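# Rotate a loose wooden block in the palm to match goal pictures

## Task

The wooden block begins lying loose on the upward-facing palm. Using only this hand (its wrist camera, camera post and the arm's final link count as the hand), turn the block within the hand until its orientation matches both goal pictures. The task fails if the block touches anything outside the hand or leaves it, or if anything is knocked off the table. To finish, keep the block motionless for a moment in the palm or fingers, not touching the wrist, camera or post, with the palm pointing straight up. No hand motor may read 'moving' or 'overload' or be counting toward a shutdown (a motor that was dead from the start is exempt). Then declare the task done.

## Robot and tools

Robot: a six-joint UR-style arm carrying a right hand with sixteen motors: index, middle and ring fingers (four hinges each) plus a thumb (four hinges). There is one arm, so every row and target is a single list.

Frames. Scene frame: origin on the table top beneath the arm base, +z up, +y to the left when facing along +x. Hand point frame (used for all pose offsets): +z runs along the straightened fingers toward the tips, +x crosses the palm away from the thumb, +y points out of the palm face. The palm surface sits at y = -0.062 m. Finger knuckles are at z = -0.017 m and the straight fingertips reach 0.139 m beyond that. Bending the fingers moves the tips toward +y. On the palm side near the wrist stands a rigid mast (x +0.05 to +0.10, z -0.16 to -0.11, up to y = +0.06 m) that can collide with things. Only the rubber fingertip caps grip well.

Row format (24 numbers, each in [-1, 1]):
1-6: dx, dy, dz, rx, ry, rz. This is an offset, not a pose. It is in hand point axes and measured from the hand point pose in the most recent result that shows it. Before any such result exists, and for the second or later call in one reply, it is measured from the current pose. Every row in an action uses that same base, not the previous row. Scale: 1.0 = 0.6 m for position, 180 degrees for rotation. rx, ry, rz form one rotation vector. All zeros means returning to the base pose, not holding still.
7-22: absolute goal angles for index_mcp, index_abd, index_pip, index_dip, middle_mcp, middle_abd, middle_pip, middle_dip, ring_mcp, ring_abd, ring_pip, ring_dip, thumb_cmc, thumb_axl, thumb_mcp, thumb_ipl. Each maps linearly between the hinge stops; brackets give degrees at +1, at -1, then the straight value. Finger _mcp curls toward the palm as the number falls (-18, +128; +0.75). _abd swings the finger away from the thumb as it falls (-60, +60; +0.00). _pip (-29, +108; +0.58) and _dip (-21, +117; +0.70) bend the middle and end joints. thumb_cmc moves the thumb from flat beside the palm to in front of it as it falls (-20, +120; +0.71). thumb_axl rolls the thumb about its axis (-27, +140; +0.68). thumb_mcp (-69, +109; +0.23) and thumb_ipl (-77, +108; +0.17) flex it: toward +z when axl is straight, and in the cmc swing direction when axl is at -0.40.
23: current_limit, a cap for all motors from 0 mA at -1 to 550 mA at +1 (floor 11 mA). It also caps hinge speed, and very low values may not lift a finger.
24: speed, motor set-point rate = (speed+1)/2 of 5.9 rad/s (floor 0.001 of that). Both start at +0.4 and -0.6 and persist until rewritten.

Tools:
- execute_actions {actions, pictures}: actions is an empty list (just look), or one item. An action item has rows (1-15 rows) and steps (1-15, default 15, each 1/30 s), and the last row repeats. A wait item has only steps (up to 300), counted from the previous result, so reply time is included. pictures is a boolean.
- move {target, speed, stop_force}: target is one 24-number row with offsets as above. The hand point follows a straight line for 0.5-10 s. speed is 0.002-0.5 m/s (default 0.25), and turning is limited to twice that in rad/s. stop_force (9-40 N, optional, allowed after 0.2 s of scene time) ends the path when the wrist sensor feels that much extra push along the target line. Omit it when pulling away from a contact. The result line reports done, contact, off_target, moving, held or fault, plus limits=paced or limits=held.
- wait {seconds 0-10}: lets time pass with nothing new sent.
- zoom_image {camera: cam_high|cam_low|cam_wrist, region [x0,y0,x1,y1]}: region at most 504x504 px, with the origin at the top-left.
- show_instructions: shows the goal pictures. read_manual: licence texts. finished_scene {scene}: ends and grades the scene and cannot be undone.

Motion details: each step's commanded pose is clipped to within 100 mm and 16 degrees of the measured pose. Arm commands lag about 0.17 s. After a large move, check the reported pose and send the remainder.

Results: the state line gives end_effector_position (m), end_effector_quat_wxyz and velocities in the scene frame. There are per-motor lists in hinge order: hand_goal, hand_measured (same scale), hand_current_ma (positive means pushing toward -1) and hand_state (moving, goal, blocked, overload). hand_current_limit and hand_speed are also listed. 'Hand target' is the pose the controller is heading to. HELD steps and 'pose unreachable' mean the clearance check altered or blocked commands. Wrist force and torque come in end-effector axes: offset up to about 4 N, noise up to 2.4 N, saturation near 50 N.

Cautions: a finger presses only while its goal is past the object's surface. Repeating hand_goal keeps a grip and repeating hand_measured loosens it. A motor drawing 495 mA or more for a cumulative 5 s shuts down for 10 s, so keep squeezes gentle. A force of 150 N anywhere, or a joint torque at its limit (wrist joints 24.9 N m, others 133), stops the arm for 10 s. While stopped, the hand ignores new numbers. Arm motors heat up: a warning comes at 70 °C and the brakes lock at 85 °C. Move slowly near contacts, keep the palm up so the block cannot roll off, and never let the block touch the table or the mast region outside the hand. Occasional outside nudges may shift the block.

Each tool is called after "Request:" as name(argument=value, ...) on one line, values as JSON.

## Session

Request:
show_instructions()

Request:
execute_actions(actions=[])

Reference images for this scene: goal picture from the wrist camera place, goal picture looking into the palm.

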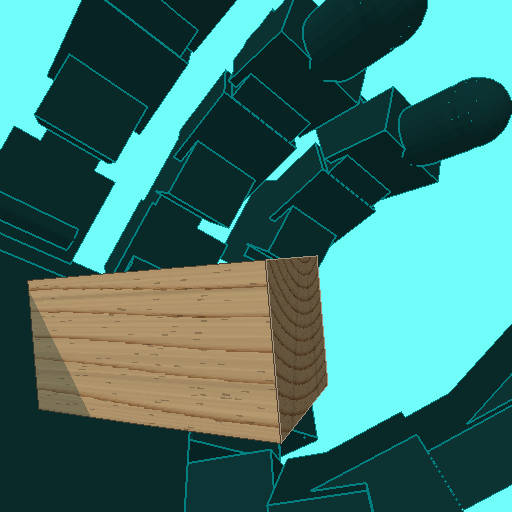

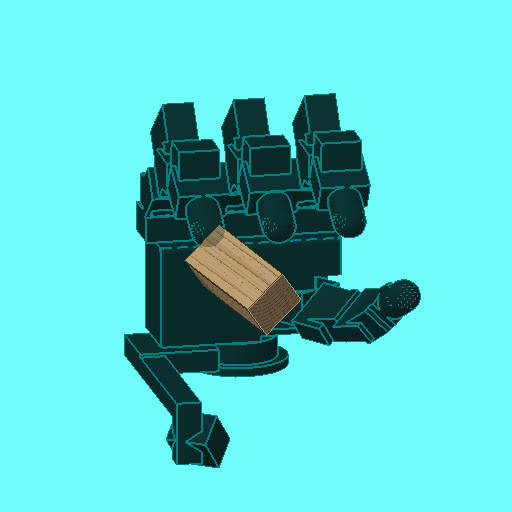

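Scene clock: 0.00 s of 4800.00 s.
end_effector_position=(+0.6158, +0.0446, +0.5061) hand_goal=(+0.046, +0.000, -0.008, +0.280, +0.046, +0.000, -0.008, +0.280, +0.046, +0.000, -0.008, +0.280, -0.104, +0.266, +0.032, -0.018) hand_measured=(+0.060, +0.000, -0.006, +0.282, +0.064, +0.000, -0.006, +0.282, +0.062, +0.000, -0.006, +0.282, -0.092, +0.270, +0.034, -0.016) hand_current_ma=(+82, +0, +13, +13, +92, +0, +15, +12, +84, +0, +13, +12, +65, +25, +11, +11) hand_state=(goal, goal, goal, goal, goal, goal, goal, goal, goal, goal, goal, goal, goal, goal, goal, goal) hand_current_limit=0.40 hand_speed=-0.60 end_effector_quat_wxyz=(+0.505, +0.475, +0.517, +0.501) end_effector_velocity=(-0.000, +0.000, -0.000) end_effector_angular_velocity=(-0.000, +0.000, +0.001)
Joint positions: [-0.159 -1.168  2.198 -4.185 -1.324 -0.042]
Joint velocities: [ 0.001  0.     0.    -0.     0.    -0.   ]
Motor temperatures (°C, as the motors report them): [29 29 28 36 35 33]
Wrist force (N, on the end effector, along its own x y z axes, offset not removed): no reading
Wrist torque (N m, same axes, about the end effector's origin, offset not removed): no reading
Hand target: +0.616, +0.045, +0.506; +0.505, +0.475, +0.517, +0.501

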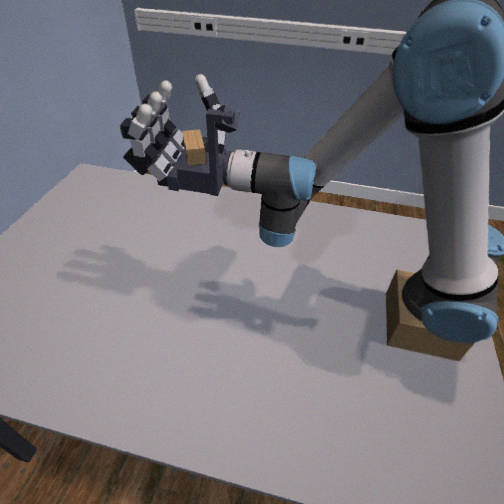

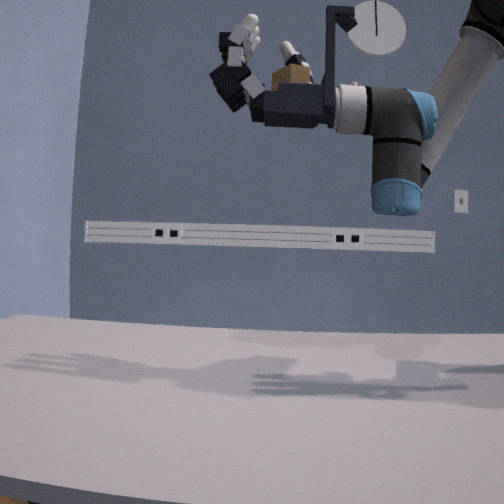

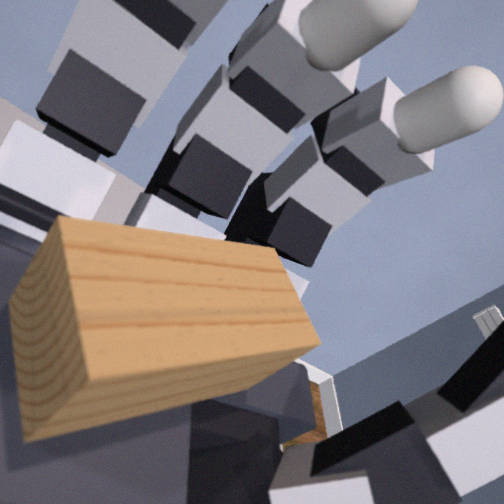

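Request:
move(target=[0,0,0,0.06,0,0,0.62,0.3,-0.94,-0.45,0.5,0,0,0.28,0.4,0,0,0.28,0.55,0.68,0.3,0.17,0.6,-0.5])

Request:
move(target=[0,0,0,0,0,0,-0.12,0.35,-0.97,0.1,0.5,0,0,0.28,0.4,0,0,0.28,0.55,0.68,0.3,0.17,0.6,-0.8])

Request:
zoom_image(camera="cam_high", region=[100,60,270,210])

Scene clock: 11.20 s of 4800.00 s.
end_effector_position=(+0.6156, +0.0446, +0.5059) hand_goal=(+0.620, +0.300, -0.940, -0.450, +0.500, +0.000, +0.000, +0.280, +0.400, +0.000, +0.000, +0.280, +0.550, +0.680, +0.300, +0.170) hand_measured=(+0.626, +0.298, -0.938, -0.448, +0.510, +0.000, +0.000, +0.282, +0.408, +0.000, +0.000, +0.282, +0.558, +0.676, +0.298, +0.168) hand_current_ma=(+33, -13, +9, +11, +52, +0, -3, +12, +45, +0, -5, +12, +48, -22, -11, -12) hand_state=(goal, goal, goal, goal, goal, goal, goal, goal, goal, goal, goal, goal, goal, goal, goal, goal) hand_current_limit=0.60 hand_speed=-0.50 end_effector_quat_wxyz=(+0.459, +0.520, +0.562, +0.451) end_effector_velocity=(+0.000, -0.000, -0.000) end_effector_angular_velocity=(+0.000, +0.010, -0.001)
Joint positions: [-0.162 -1.334  2.257 -3.886 -1.334 -0.089]
Joint velocities: [-0.    -0.007  0.001  0.016 -0.001 -0.002]
Motor temperatures (°C, as the motors report them): [29 29 28 36 35 33]
Wrist force (N, on the end effector, along its own x y z axes, offset not removed): [-1.5 -1.0 -0.9]
Wrist torque (N m, same axes, about the end effector's origin, offset not removed): [-0.19 0.08 -0.02]
Hand target: +0.616, +0.045, +0.506; +0.458, +0.521, +0.562, +0.451
Off the commanded pose: 0.000 m, 0 deg.
After step 90, 7.13 s passed at rest.
move: done

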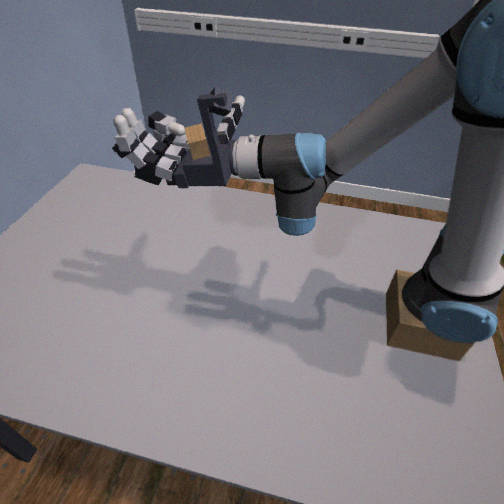

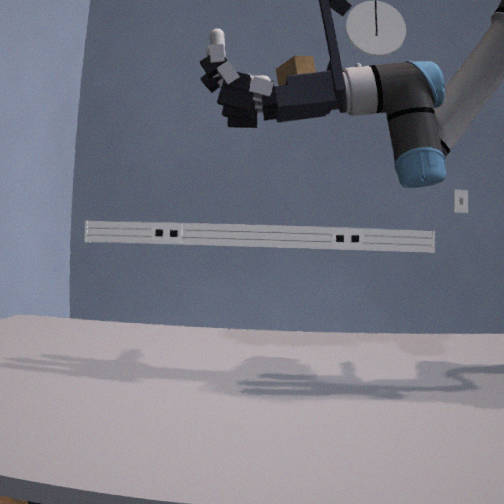

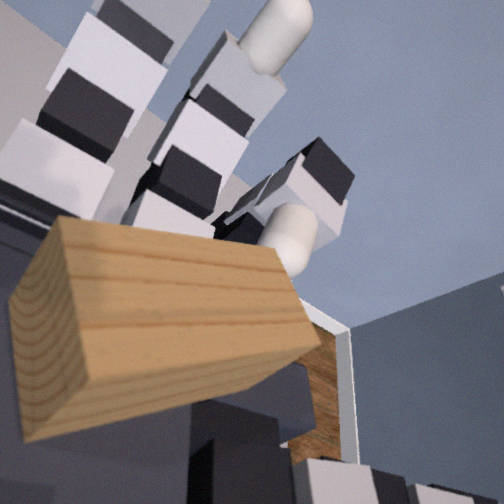

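Scene clock: 13.07 s of 4800.00 s.
end_effector_position=(+0.6156, +0.0446, +0.5059) hand_goal=(-0.120, +0.350, -0.970, +0.100, +0.500, +0.000, +0.000, +0.280, +0.400, +0.000, +0.000, +0.280, +0.550, +0.680, +0.300, +0.170) hand_measured=(-0.110, +0.348, -0.970, +0.096, +0.510, +0.000, +0.000, +0.282, +0.408, +0.000, +0.000, +0.282, +0.558, +0.676, +0.298, +0.168) hand_current_ma=(+55, -13, +1, -20, +52, +0, -3, +12, +46, +0, -5, +12, +48, -22, -11, -12) hand_state=(goal, goal, goal, goal, goal, goal, goal, goal, goal, goal, goal, goal, goal, goal, goal, goal) hand_current_limit=0.60 hand_speed=-0.80 end_effector_quat_wxyz=(+0.459, +0.520, +0.562, +0.451) end_effector_velocity=(-0.000, -0.000, -0.000) end_effector_angular_velocity=(-0.000, +0.000, -0.000)
Joint positions: [-0.162 -1.334  2.257 -3.886 -1.334 -0.089]
Joint velocities: [-0.    -0.001  0.001 -0.     0.    -0.   ]
Motor temperatures (°C, as the motors report them): [29 29 28 36 35 33]
Wrist force (N, on the end effector, along its own x y z axes, offset not removed): [-3.5 0.1 -0.3]
Wrist torque (N m, same axes, about the end effector's origin, offset not removed): [-0.03 0.27 -0.11]
Hand target: +0.616, +0.045, +0.506; +0.459, +0.520, +0.562, +0.451
Off the commanded pose: 0.000 m, 0 deg.
move: done

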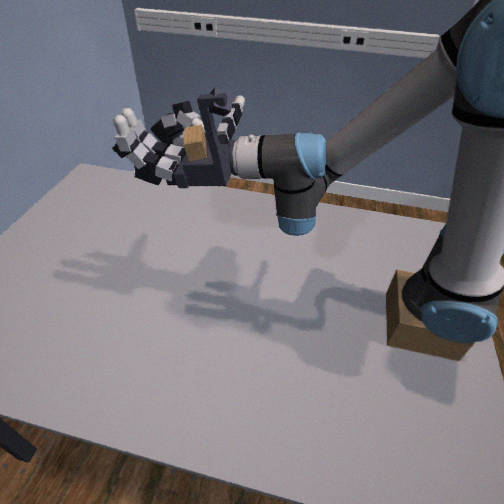

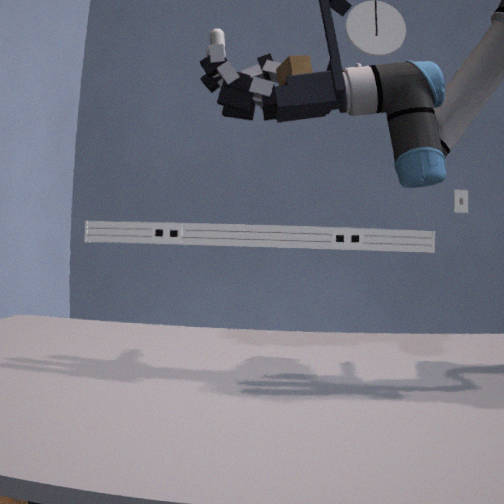

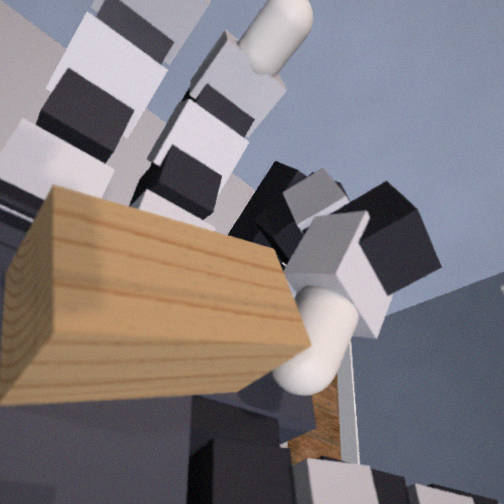

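Region (100, 60, 270, 210) of cam_high's 504x504 image, scaled by 2.965, with more detail than that image has; it fills the top 445 rows of this view, and the rest is white.

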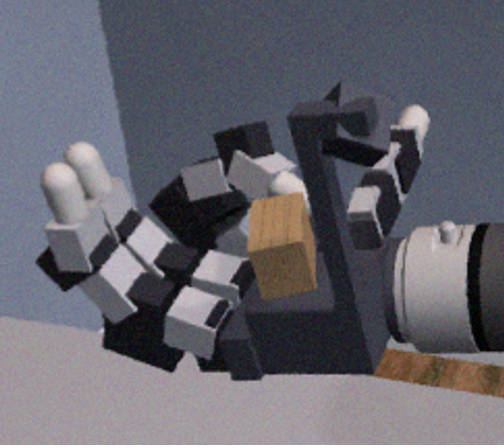

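Use the middle finger, tip swung thumbward.

Request:
move(target=[0,0,0,0.03,0,0,0.5,0.3,-0.3,0.3,0.8,-0.3,-0.94,-0.6,0.6,-0.3,0,0.28,0.55,0.68,0.3,0.17,0.6,-0.5])

Request:
move(target=[0,0,0,0,0,0,0.5,0.3,-0.3,0.3,0.1,-0.35,-0.97,-0.2,0.6,-0.3,0,0.28,0.55,0.68,0.3,0.17,0.6,-0.8])

Request:
zoom_image(camera="cam_high", region=[100,60,270,210])

Scene clock: 18.87 s of 4800.00 s.
end_effector_position=(+0.6156, +0.0446, +0.5058) hand_goal=(+0.500, +0.300, -0.300, +0.300, +0.800, -0.300, -0.940, -0.600, +0.600, -0.300, +0.000, +0.280, +0.550, +0.680, +0.300, +0.170) hand_measured=(+0.508, +0.302, -0.302, +0.298, +0.808, -0.298, -0.936, -0.598, +0.610, -0.296, +0.000, +0.282, +0.560, +0.676, +0.298, +0.168) hand_current_ma=(+43, +13, -6, -15, +46, +13, +17, +7, +50, +15, +0, +12, +49, -22, -11, -12) hand_state=(goal, goal, goal, goal, goal, goal, goal, goal, goal, goal, goal, goal, goal, goal, goal, goal) hand_current_limit=0.60 hand_speed=-0.50 end_effector_quat_wxyz=(+0.434, +0.541, +0.582, +0.424) end_effector_velocity=(-0.000, +0.001, -0.000) end_effector_angular_velocity=(+0.000, +0.003, +0.001)
Joint positions: [-0.161 -1.417  2.267 -3.717 -1.344 -0.11 ]
Joint velocities: [ 0.001 -0.003  0.001  0.005 -0.    -0.001]
Motor temperatures (°C, as the motors report them): [29 29 28 36 35 33]
Wrist force (N, on the end effector, along its own x y z axes, offset not removed): [-1.8 -2.3 -0.4]
Wrist torque (N m, same axes, about the end effector's origin, offset not removed): [-0.33 0.00 -0.09]
Hand target: +0.616, +0.045, +0.506; +0.434, +0.542, +0.582, +0.424
Off the commanded pose: 0.000 m, 0 deg.
After step 90, 1.70 s passed at rest.
move: done

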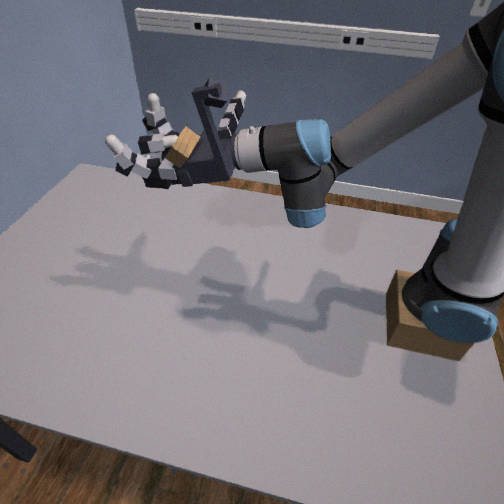

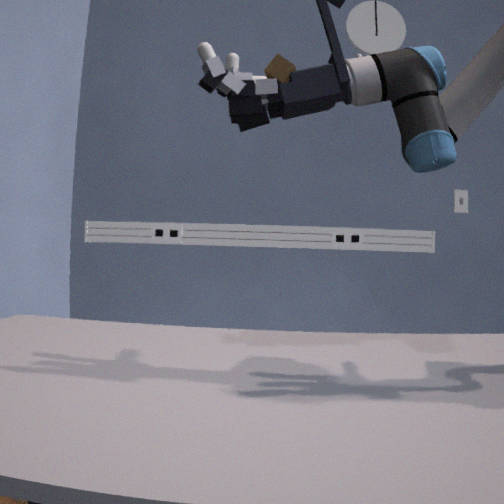

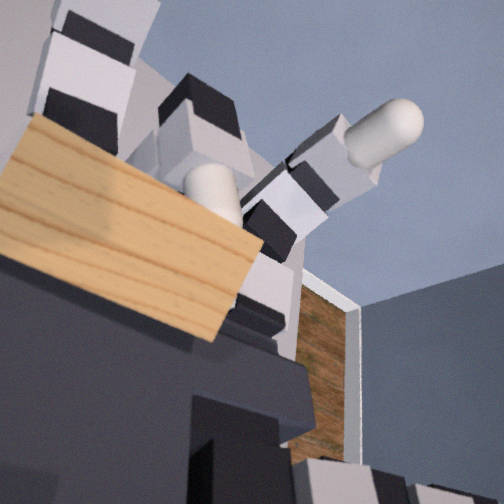

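Scene clock: 20.67 s of 4800.00 s.
end_effector_position=(+0.6156, +0.0446, +0.5058) hand_goal=(+0.500, +0.300, -0.300, +0.300, +0.100, -0.350, -0.970, -0.200, +0.600, -0.300, +0.000, +0.280, +0.550, +0.680, +0.300, +0.170) hand_measured=(+0.508, +0.302, -0.302, +0.298, +0.116, -0.348, -0.970, -0.204, +0.610, -0.296, +0.000, +0.282, +0.560, +0.676, +0.298, +0.168) hand_current_ma=(+43, +13, -6, -15, +90, +12, +3, -19, +54, +14, +0, +12, +49, -22, -11, -12) hand_state=(goal, goal, goal, goal, goal, goal, goal, goal, goal, goal, goal, goal, goal, goal, goal, goal) hand_current_limit=0.60 hand_speed=-0.80 end_effector_quat_wxyz=(+0.434, +0.541, +0.582, +0.424) end_effector_velocity=(-0.000, -0.000, +0.000) end_effector_angular_velocity=(-0.000, -0.001, -0.001)
Joint positions: [-0.161 -1.417  2.267 -3.717 -1.344 -0.11 ]
Joint velocities: [-0.    -0.001  0.001 -0.001 -0.    -0.   ]
Motor temperatures (°C, as the motors report them): [29 29 28 36 35 33]
Wrist force (N, on the end effector, along its own x y z axes, offset not removed): [-1.5 -1.4 -1.1]
Wrist torque (N m, same axes, about the end effector's origin, offset not removed): [-0.12 0.00 0.05]
Hand target: +0.616, +0.045, +0.506; +0.434, +0.541, +0.582, +0.424
Off the commanded pose: 0.000 m, 0 deg.
move: done

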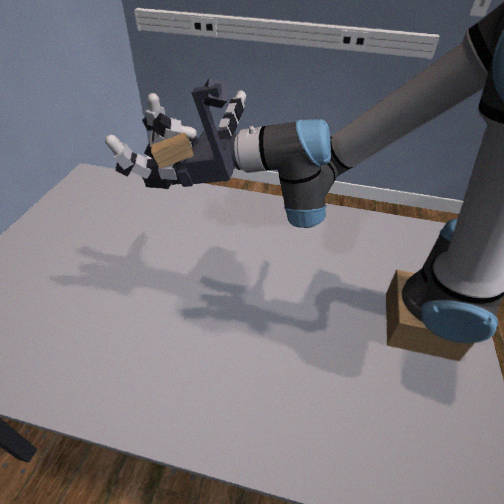

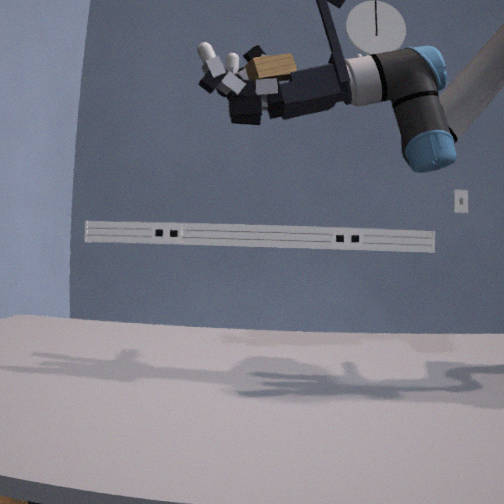

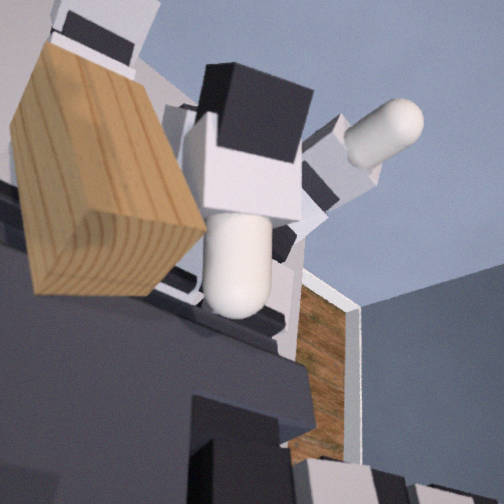

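Region (100, 60, 270, 210) of cam_high's 504x504 image, scaled by 2.965, with more detail than that image has; it fills the top 445 rows of this view, and the rest is white.

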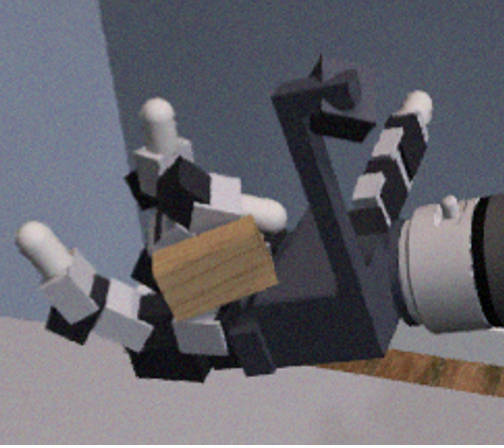

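Request:
move(target=[0,0,0,-0.02,0,0.04,0.5,0.3,-0.3,0.3,0.2,-0.2,-0.97,-0.3,0.6,-0.3,0,0.28,-0.57,-0.2,-0.3,0.17,0.6,-0.5], speed=0.1)

Request:
move(target=[0,0,0,0,0,0,0.5,0.3,-0.3,0.3,0.2,-0.2,-0.97,-0.3,0.6,-0.2,0.3,0.4,-0.57,-0.2,-0.8,0.12,0.6,-0.6])

Request:
move(target=[0,0,0,0,0,0,0.5,0.3,-0.3,0.3,0.2,-0.2,-0.97,-0.3,0,-0.2,0.3,0.4,-0.57,-0.17,-0.8,0.12,0.6,-0.85])

Request:
zoom_image(camera="cam_high", region=[100,60,270,210])

Scene clock: 32.03 s of 4800.00 s.
end_effector_position=(+0.6156, +0.0446, +0.5058) hand_goal=(+0.500, +0.300, -0.300, +0.300, +0.200, -0.200, -0.970, -0.300, +0.600, -0.300, +0.000, +0.280, -0.570, -0.200, -0.300, +0.170) hand_measured=(+0.508, +0.302, -0.302, +0.298, +0.204, -0.204, -0.970, -0.298, +0.610, -0.296, +0.000, +0.282, -0.572, -0.196, -0.302, +0.168) hand_current_ma=(+43, +13, -6, -15, +25, -14, +3, +11, +54, +14, +0, +12, -7, +25, -17, -12) hand_state=(goal, goal, goal, goal, goal, goal, goal, goal, goal, goal, goal, goal, goal, goal, goal, goal) hand_current_limit=0.60 hand_speed=-0.50 end_effector_quat_wxyz=(+0.423, +0.563, +0.533, +0.468) end_effector_velocity=(+0.000, -0.001, -0.001) end_effector_angular_velocity=(+0.001, +0.000, -0.001)
Joint positions: [-0.129 -1.364  2.253 -3.822 -1.372  0.036]
Joint velocities: [-0.001  0.001  0.    -0.001 -0.001  0.001]
Motor temperatures (°C, as the motors report them): [29 29 28 36 35 33]
Wrist force (N, on the end effector, along its own x y z axes, offset not removed): [-1.5 -0.8 0.1]
Wrist torque (N m, same axes, about the end effector's origin, offset not removed): [-0.11 -0.03 -0.09]
Hand target: +0.616, +0.045, +0.506; +0.423, +0.563, +0.533, +0.468
Off the commanded pose: 0.000 m, 0 deg.
After step 90, 6.97 s passed at rest.
move: done

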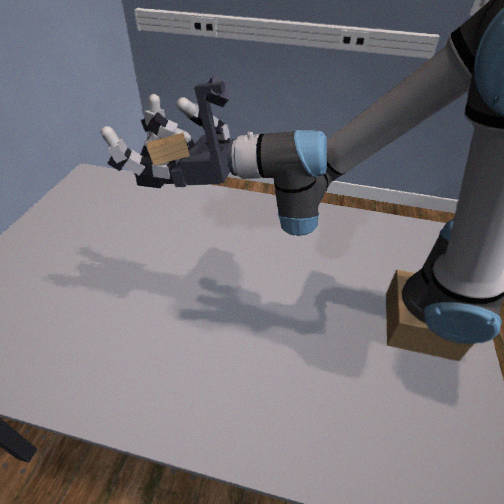

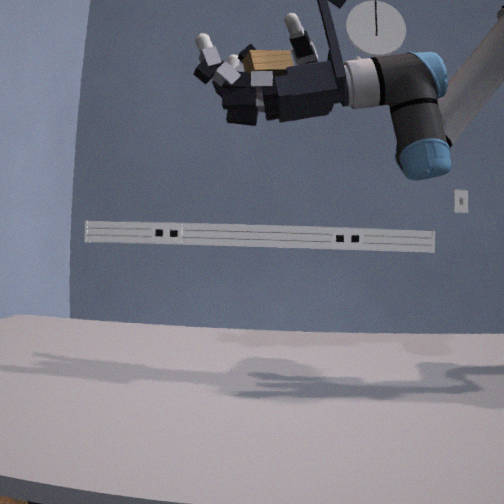

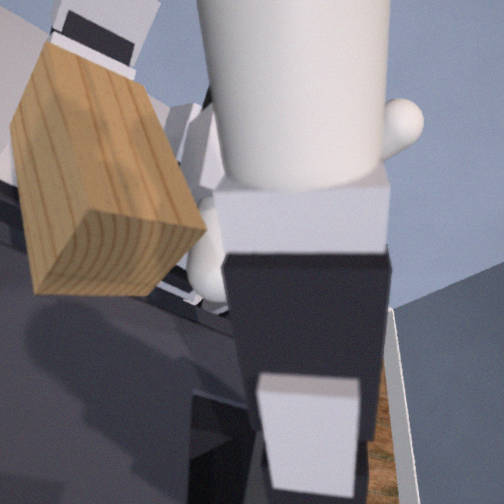

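Scene clock: 32.97 s of 4800.00 s.
end_effector_position=(+0.6156, +0.0446, +0.5058) hand_goal=(+0.500, +0.300, -0.300, +0.300, +0.200, -0.200, -0.970, -0.300, +0.600, -0.200, +0.300, +0.400, -0.570, -0.200, -0.800, +0.120) hand_measured=(+0.508, +0.302, -0.302, +0.298, +0.204, -0.204, -0.970, -0.298, +0.610, -0.204, +0.300, +0.398, -0.574, -0.196, -0.804, +0.120) hand_current_ma=(+43, +13, -6, -15, +25, -14, +3, +11, +58, -15, +2, -11, -21, +23, -23, +2) hand_state=(goal, goal, goal, goal, goal, goal, goal, goal, goal, goal, goal, goal, goal, goal, goal, goal) hand_current_limit=0.60 hand_speed=-0.60 end_effector_quat_wxyz=(+0.423, +0.563, +0.533, +0.468) end_effector_velocity=(-0.000, -0.001, +0.001) end_effector_angular_velocity=(-0.000, -0.001, -0.001)
Joint positions: [-0.129 -1.364  2.253 -3.822 -1.372  0.036]
Joint velocities: [-0.001 -0.    -0.    -0.    -0.    -0.   ]
Motor temperatures (°C, as the motors report them): [29 29 28 36 35 33]
Wrist force (N, on the end effector, along its own x y z axes, offset not removed): [-2.2 -1.1 0.3]
Wrist torque (N m, same axes, about the end effector's origin, offset not removed): [-0.20 0.09 -0.15]
Hand target: +0.616, +0.045, +0.506; +0.423, +0.563, +0.533, +0.468
Off the commanded pose: 0.000 m, 0 deg.
move: done

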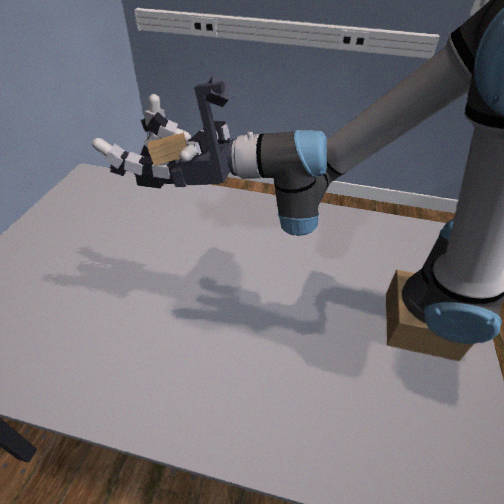

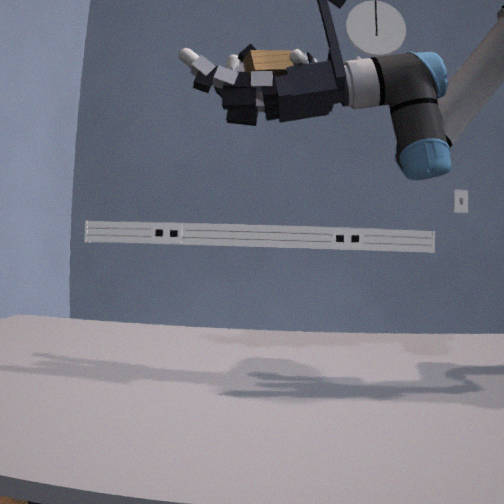

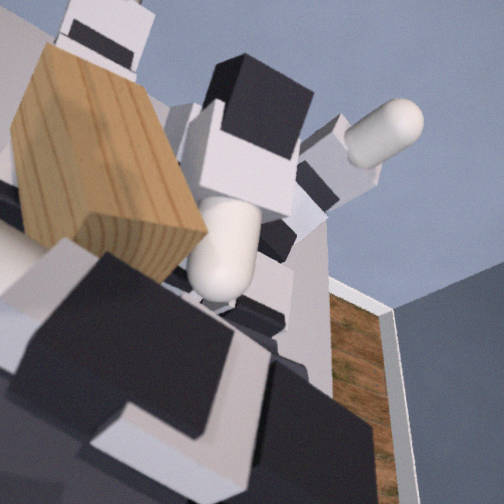

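Scene clock: 34.27 s of 4800.00 s.
end_effector_position=(+0.6156, +0.0446, +0.5058) hand_goal=(+0.500, +0.300, -0.300, +0.300, +0.200, -0.200, -0.970, -0.300, +0.000, -0.200, +0.300, +0.400, -0.570, -0.170, -0.800, +0.120) hand_measured=(+0.508, +0.302, -0.302, +0.298, +0.206, -0.204, -0.970, -0.298, +0.418, -0.208, +0.300, +0.398, -0.564, -0.212, -0.796, +0.122) hand_current_ma=(+43, +13, -6, -15, +32, -14, +3, +11, +434, -31, +2, -11, +35, -294, +28, +9) hand_state=(goal, goal, goal, goal, goal, goal, goal, goal, moving, goal, goal, goal, goal, blocked, goal, goal) hand_current_limit=0.60 hand_speed=-0.85 end_effector_quat_wxyz=(+0.423, +0.563, +0.533, +0.468) end_effector_velocity=(-0.000, +0.000, -0.001) end_effector_angular_velocity=(+0.000, +0.001, +0.001)
Joint positions: [-0.129 -1.364  2.253 -3.822 -1.372  0.036]
Joint velocities: [ 0.001  0.     0.001  0.001 -0.    -0.   ]
Motor temperatures (°C, as the motors report them): [29 29 28 36 35 33]
Wrist force (N, on the end effector, along its own x y z axes, offset not removed): [-2.3 -0.9 0.6]
Wrist torque (N m, same axes, about the end effector's origin, offset not removed): [-0.18 0.11 -0.16]
Hand target: +0.616, +0.045, +0.506; +0.423, +0.563, +0.533, +0.468
Off the commanded pose: 0.000 m, 0 deg.
move: done

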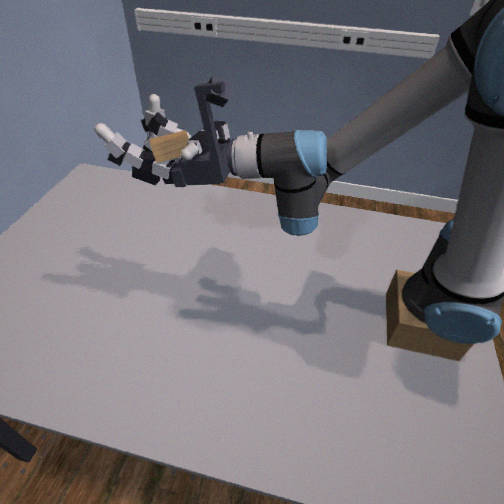

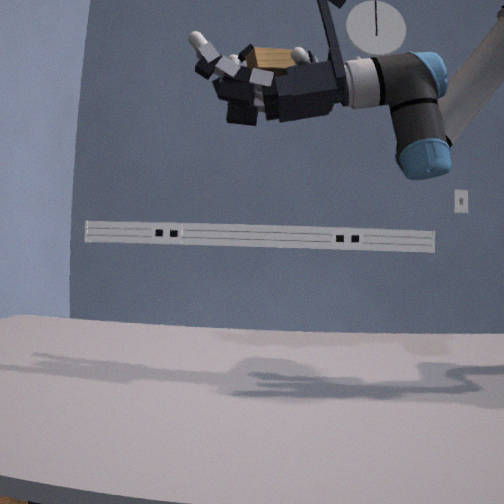

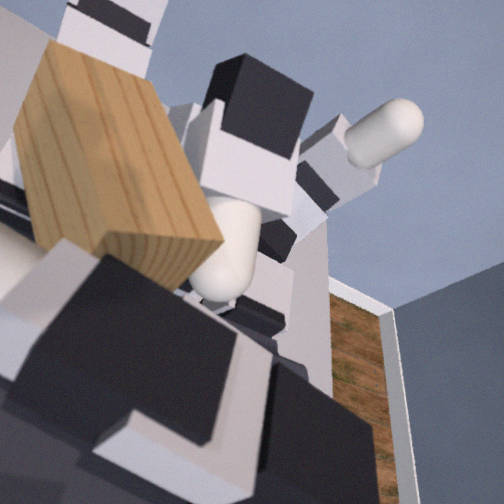

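Region (100, 60, 270, 210) of cam_high's 504x504 image, scaled by 2.965, with more detail than that image has; it fills the top 445 rows of this view, and the rest is white.

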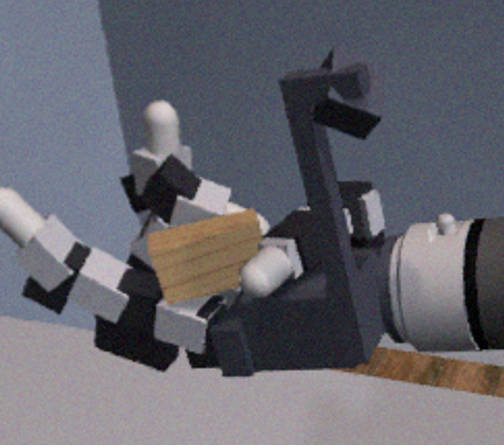

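Request:
move(target=[0,0,0,0,0,0,0.5,0.3,-0.3,0.3,0.3,-0.35,-0.97,-0.3,0.25,-0.2,0.3,0.4,-0.4,-0.17,-0.72,0.12,0.6,-0.9])

Request:
zoom_image(camera="cam_high", region=[100,60,270,210])

Scene clock: 42.00 s of 4800.00 s.
end_effector_position=(+0.6156, +0.0446, +0.5058) hand_goal=(+0.500, +0.300, -0.300, +0.300, +0.300, -0.350, -0.970, -0.300, +0.250, -0.200, +0.300, +0.400, -0.400, -0.170, -0.720, +0.120) hand_measured=(+0.508, +0.302, -0.302, +0.298, +0.306, -0.348, -0.970, -0.298, +0.308, -0.208, +0.300, +0.398, -0.398, -0.214, -0.720, +0.120) hand_current_ma=(+44, +13, -6, -15, +30, +13, +3, +11, +316, -32, +2, -11, +8, -298, -2, -1) hand_state=(goal, goal, goal, goal, goal, goal, goal, goal, blocked, goal, goal, goal, goal, blocked, goal, goal) hand_current_limit=0.60 hand_speed=-0.90 end_effector_quat_wxyz=(+0.423, +0.563, +0.533, +0.468) end_effector_velocity=(-0.000, +0.001, +0.000) end_effector_angular_velocity=(+0.001, -0.001, +0.001)
Joint positions: [-0.129 -1.364  2.253 -3.822 -1.372  0.036]
Joint velocities: [ 0.001 -0.     0.    -0.001 -0.     0.001]
Motor temperatures (°C, as the motors report them): [29 29 28 36 35 33]
Wrist force (N, on the end effector, along its own x y z axes, offset not removed): [-1.6 -0.7 -1.0]
Wrist torque (N m, same axes, about the end effector's origin, offset not removed): [-0.11 0.10 -0.06]
Hand target: +0.616, +0.045, +0.506; +0.423, +0.563, +0.533, +0.468
Off the commanded pose: 0.000 m, 0 deg.
After step 90, 3.77 s passed at rest.
move: done

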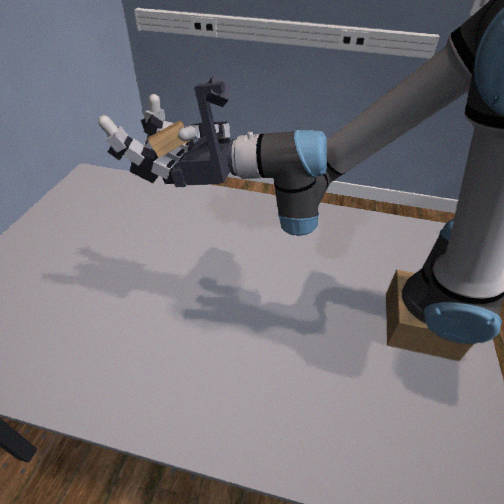

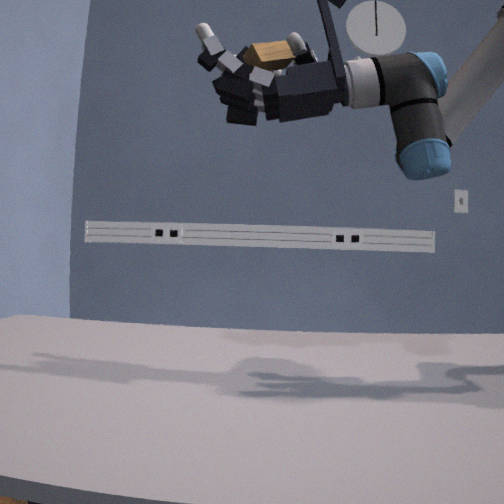

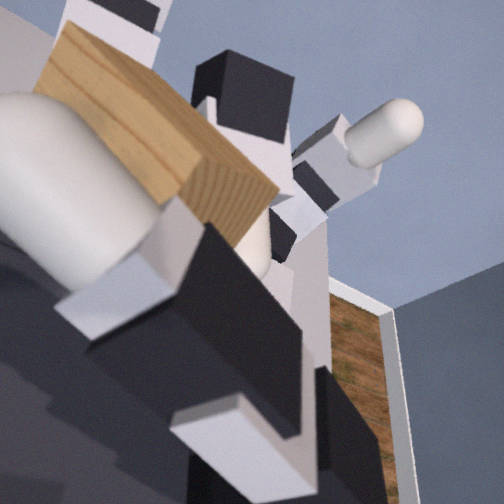

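Region (100, 60, 270, 210) of cam_high's 504x504 image, scaled by 2.965, with more detail than that image has; it fills the top 445 rows of this view, and the rest is white.

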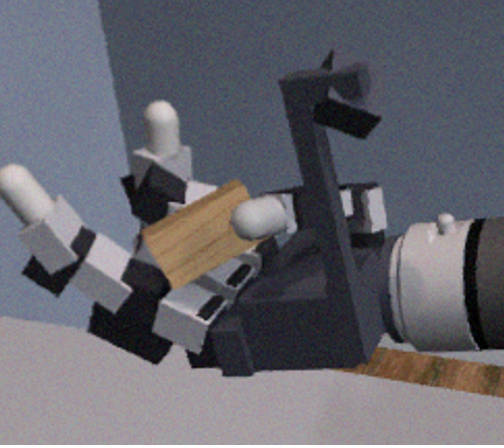

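Request:
move(target=[0,0,0,0,0,0,0.5,0.3,-0.3,0.3,0.45,-0.3,-0.97,-0.5,0.3,-0.2,0.2,0.2,-0.25,-0.1,-0.66,0.12,0.6,-0.92])

Request:
move(target=[0,0,0,0,0,0,0.5,0.3,-0.3,0.3,0.42,0.2,-0.97,-0.45,0.3,-0.2,0.2,0.2,-0.25,-0.1,-0.66,0.12,0.6,-0.85])

Request:
zoom_image(camera="cam_high", region=[100,60,270,210])

Scene clock: 50.57 s of 4800.00 s.
end_effector_position=(+0.6156, +0.0446, +0.5058) hand_goal=(+0.500, +0.300, -0.300, +0.300, +0.450, -0.300, -0.970, -0.500, +0.300, -0.200, +0.200, +0.200, -0.250, -0.100, -0.660, +0.120) hand_measured=(+0.508, +0.302, -0.302, +0.298, +0.456, -0.304, -0.970, -0.498, +0.322, -0.204, +0.208, +0.202, -0.258, -0.100, -0.668, +0.120) hand_current_ma=(+44, +13, -6, -15, +31, -14, +0, +8, +116, -14, +37, +15, -47, -4, -52, -1) hand_state=(goal, goal, goal, goal, goal, goal, goal, goal, blocked, goal, goal, goal, goal, goal, goal, goal) hand_current_limit=0.60 hand_speed=-0.92 end_effector_quat_wxyz=(+0.423, +0.563, +0.533, +0.468) end_effector_velocity=(+0.000, +0.000, -0.001) end_effector_angular_velocity=(+0.001, +0.003, +0.001)
Joint positions: [-0.129 -1.364  2.253 -3.822 -1.372  0.036]
Joint velocities: [0.001 0.001 0.001 0.002 0.    0.   ]
Motor temperatures (°C, as the motors report them): [29 29 28 36 35 33]
Wrist force (N, on the end effector, along its own x y z axes, offset not removed): [-1.6 -1.0 -1.1]
Wrist torque (N m, same axes, about the end effector's origin, offset not removed): [-0.11 0.01 -0.11]
Hand target: +0.616, +0.045, +0.506; +0.423, +0.563, +0.533, +0.468
Off the commanded pose: 0.000 m, 0 deg.
After step 90, 4.30 s passed at rest.
move: done

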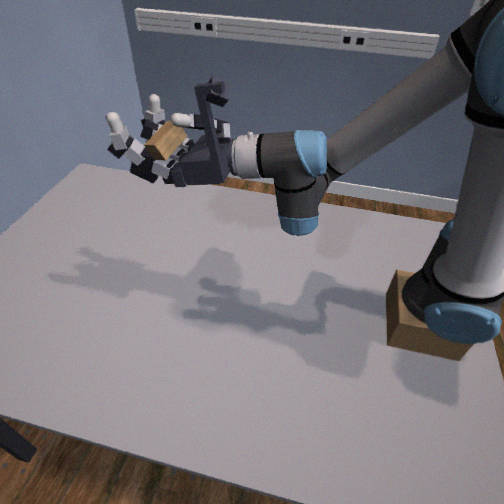

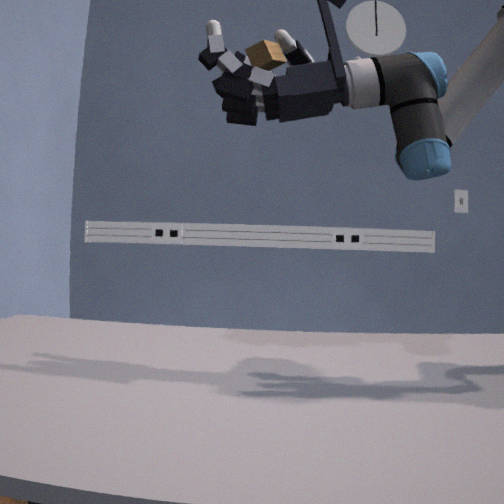

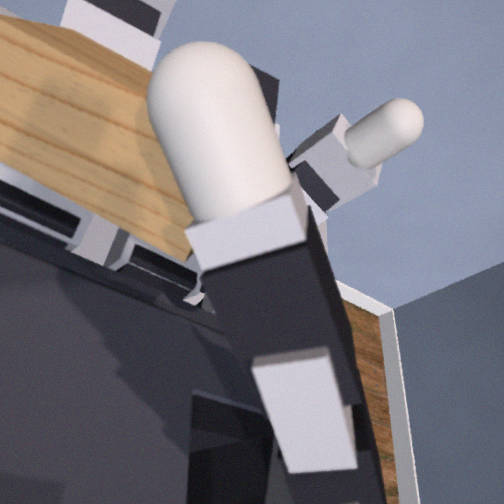

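Scene clock: 52.03 s of 4800.00 s.
end_effector_position=(+0.6156, +0.0446, +0.5058) hand_goal=(+0.500, +0.300, -0.300, +0.300, +0.420, +0.200, -0.970, -0.450, +0.300, -0.200, +0.200, +0.200, -0.250, -0.100, -0.660, +0.120) hand_measured=(+0.508, +0.302, -0.302, +0.298, +0.440, +0.196, -0.974, -0.452, +0.322, -0.204, +0.208, +0.202, -0.258, -0.100, -0.664, +0.120) hand_current_ma=(+45, +13, -6, -15, +107, -22, -21, -12, +116, -14, +36, +15, -42, +1, -32, -1) hand_state=(goal, goal, goal, goal, goal, goal, goal, goal, blocked, goal, goal, goal, goal, goal, goal, goal) hand_current_limit=0.60 hand_speed=-0.85 end_effector_quat_wxyz=(+0.423, +0.563, +0.533, +0.468) end_effector_velocity=(-0.000, -0.001, +0.000) end_effector_angular_velocity=(+0.000, -0.000, -0.001)
Joint positions: [-0.129 -1.364  2.253 -3.822 -1.372  0.036]
Joint velocities: [-0.001 -0.001  0.     0.    -0.     0.   ]
Motor temperatures (°C, as the motors report them): [29 29 28 36 35 33]
Wrist force (N, on the end effector, along its own x y z axes, offset not removed): [-0.3 0.6 -0.3]
Wrist torque (N m, same axes, about the end effector's origin, offset not removed): [0.13 -0.10 0.08]
Hand target: +0.616, +0.045, +0.506; +0.423, +0.563, +0.533, +0.468
Off the commanded pose: 0.000 m, 0 deg.
move: done

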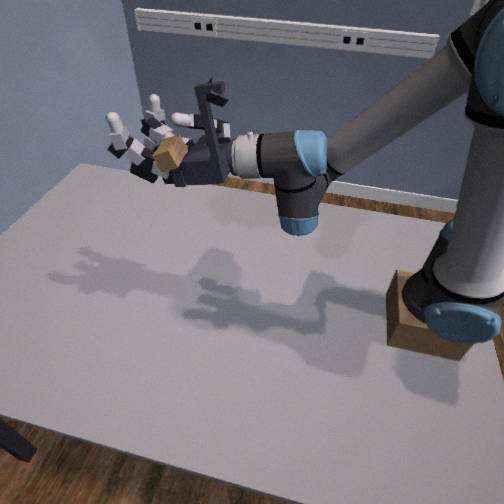

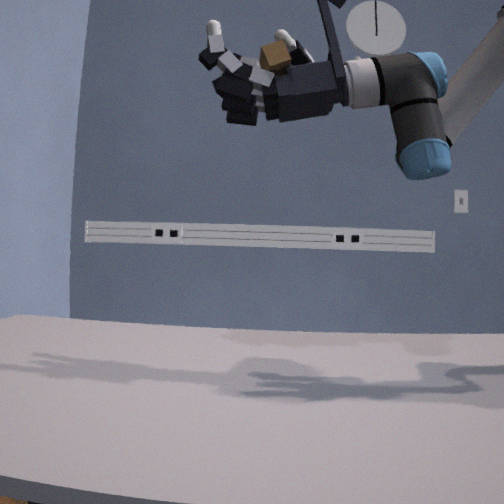

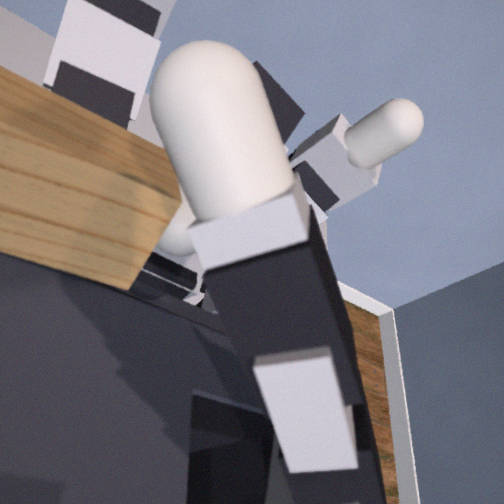

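Region (100, 60, 270, 210) of cam_high's 504x504 image, scaled by 2.965, with more detail than that image has; it fills the top 445 rows of this view, and the rest is white.

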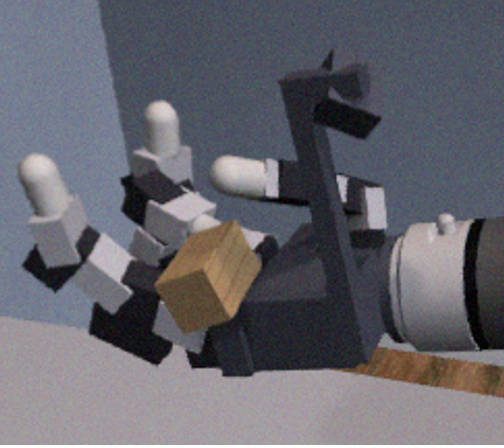

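Request:
move(target=[0,0,0,0,0,0,0.15,0.1,-0.98,-0.32,0.75,-0.1,-0.97,-0.6,0.3,-0.2,0.2,0.2,-0.5,0.68,0.1,0.17,0.6,-0.6])

Request:
move(target=[0,0,0,-0.04,0,0.08,0.15,0.1,-0.98,-0.32,0.75,-0.1,-0.97,-0.6,0.15,-0.1,0.2,0.2,-0.5,0.68,0.1,0.17,0.6,-0.9], speed=0.08)

Scene clock: 59.20 s of 4800.00 s.
end_effector_position=(+0.6156, +0.0446, +0.5058) hand_goal=(+0.150, +0.100, -0.980, -0.320, +0.750, -0.100, -0.970, -0.600, +0.300, -0.200, +0.200, +0.200, -0.500, +0.680, +0.100, +0.170) hand_measured=(+0.164, +0.104, -0.980, -0.318, +0.756, -0.096, -0.974, -0.598, +0.322, -0.204, +0.208, +0.202, -0.500, +0.678, +0.094, +0.166) hand_current_ma=(+80, +15, +2, +12, +34, +15, -20, +11, +116, -14, +36, +15, +2, -13, -45, -22) hand_state=(goal, goal, goal, goal, goal, goal, goal, goal, blocked, goal, goal, goal, goal, goal, goal, goal) hand_current_limit=0.60 hand_speed=-0.60 end_effector_quat_wxyz=(+0.423, +0.563, +0.533, +0.468) end_effector_velocity=(-0.000, +0.000, +0.001) end_effector_angular_velocity=(-0.000, -0.001, +0.000)
Joint positions: [-0.129 -1.364  2.253 -3.822 -1.372  0.036]
Joint velocities: [ 0.    -0.001 -0.    -0.    -0.    -0.   ]
Motor temperatures (°C, as the motors report them): [29 29 28 36 35 33]
Wrist force (N, on the end effector, along its own x y z axes, offset not removed): [-1.3 -0.8 -0.6]
Wrist torque (N m, same axes, about the end effector's origin, offset not removed): [-0.13 0.05 -0.05]
Hand target: +0.616, +0.045, +0.506; +0.423, +0.563, +0.533, +0.468
Off the commanded pose: 0.000 m, 0 deg.
After step 90, 2.90 s passed at rest.
move: done

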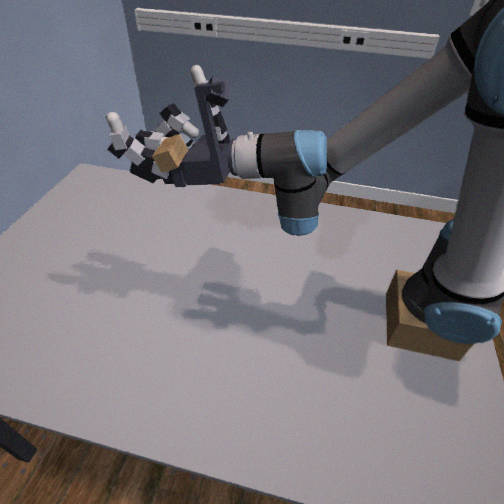

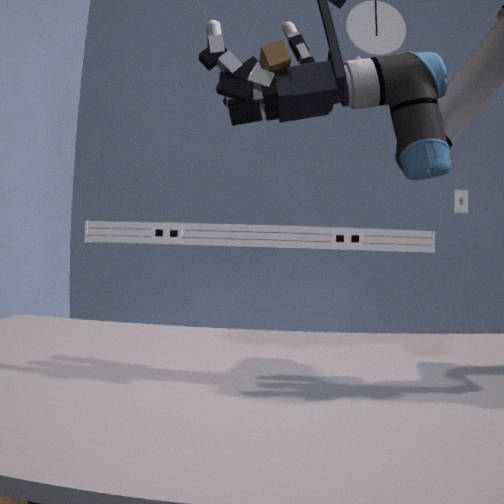

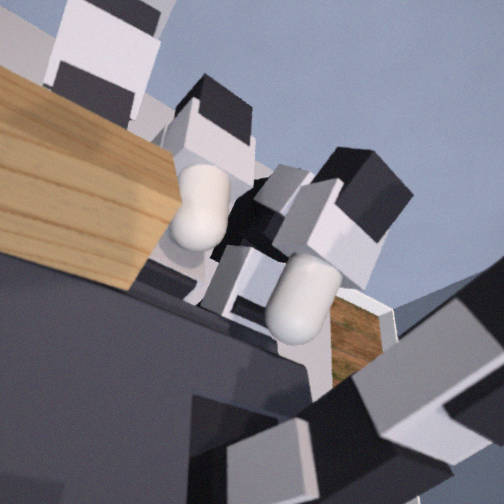

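Scene clock: 61.33 s of 4800.00 s.
end_effector_position=(+0.6156, +0.0446, +0.5058) hand_goal=(+0.150, +0.100, -0.980, -0.320, +0.750, -0.100, -0.970, -0.600, +0.150, -0.100, +0.200, +0.200, -0.500, +0.680, +0.100, +0.170) hand_measured=(+0.162, +0.104, -0.980, -0.318, +0.756, -0.096, -0.974, -0.598, +0.172, -0.102, +0.206, +0.202, -0.498, +0.678, +0.094, +0.168) hand_current_ma=(+70, +15, +2, +12, +34, +15, -20, +11, +113, -9, +28, +14, +13, -11, -35, -20) hand_state=(goal, goal, goal, goal, goal, goal, goal, goal, blocked, goal, goal, goal, goal, goal, goal, goal) hand_current_limit=0.60 hand_speed=-0.90 end_effector_quat_wxyz=(+0.396, +0.598, +0.429, +0.550) end_effector_velocity=(-0.000, +0.000, -0.000) end_effector_angular_velocity=(+0.013, -0.006, -0.004)
Joint positions: [-0.057 -1.267  2.201 -3.993 -1.466  0.315]
Joint velocities: [ 0.005  0.005 -0.003 -0.008 -0.008  0.014]
Motor temperatures (°C, as the motors report them): [29 29 28 36 35 33]
Wrist force (N, on the end effector, along its own x y z axes, offset not removed): [-1.0 0.4 -1.0]
Wrist torque (N m, same axes, about the end effector's origin, offset not removed): [0.05 0.09 0.05]
Hand target: +0.616, +0.045, +0.506; +0.396, +0.598, +0.428, +0.550
Off the commanded pose: 0.000 m, 0 deg.
move: done

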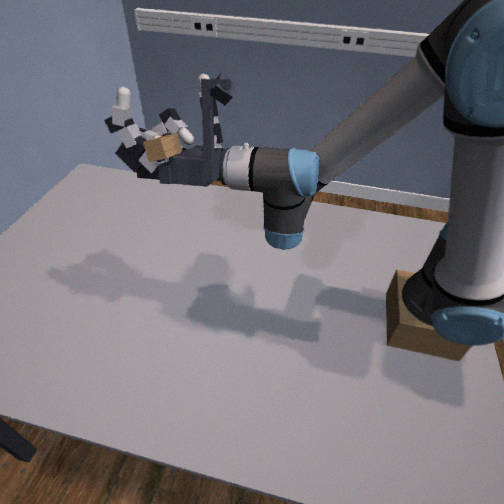

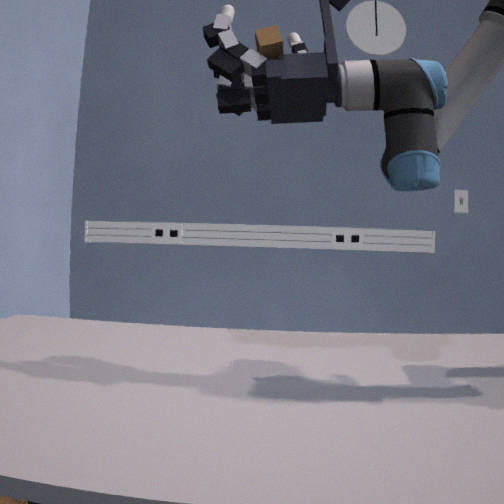

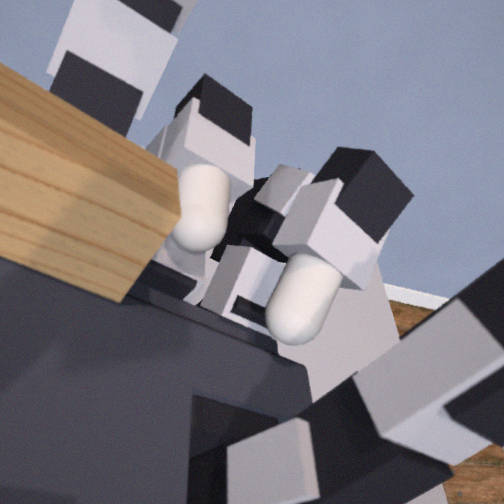

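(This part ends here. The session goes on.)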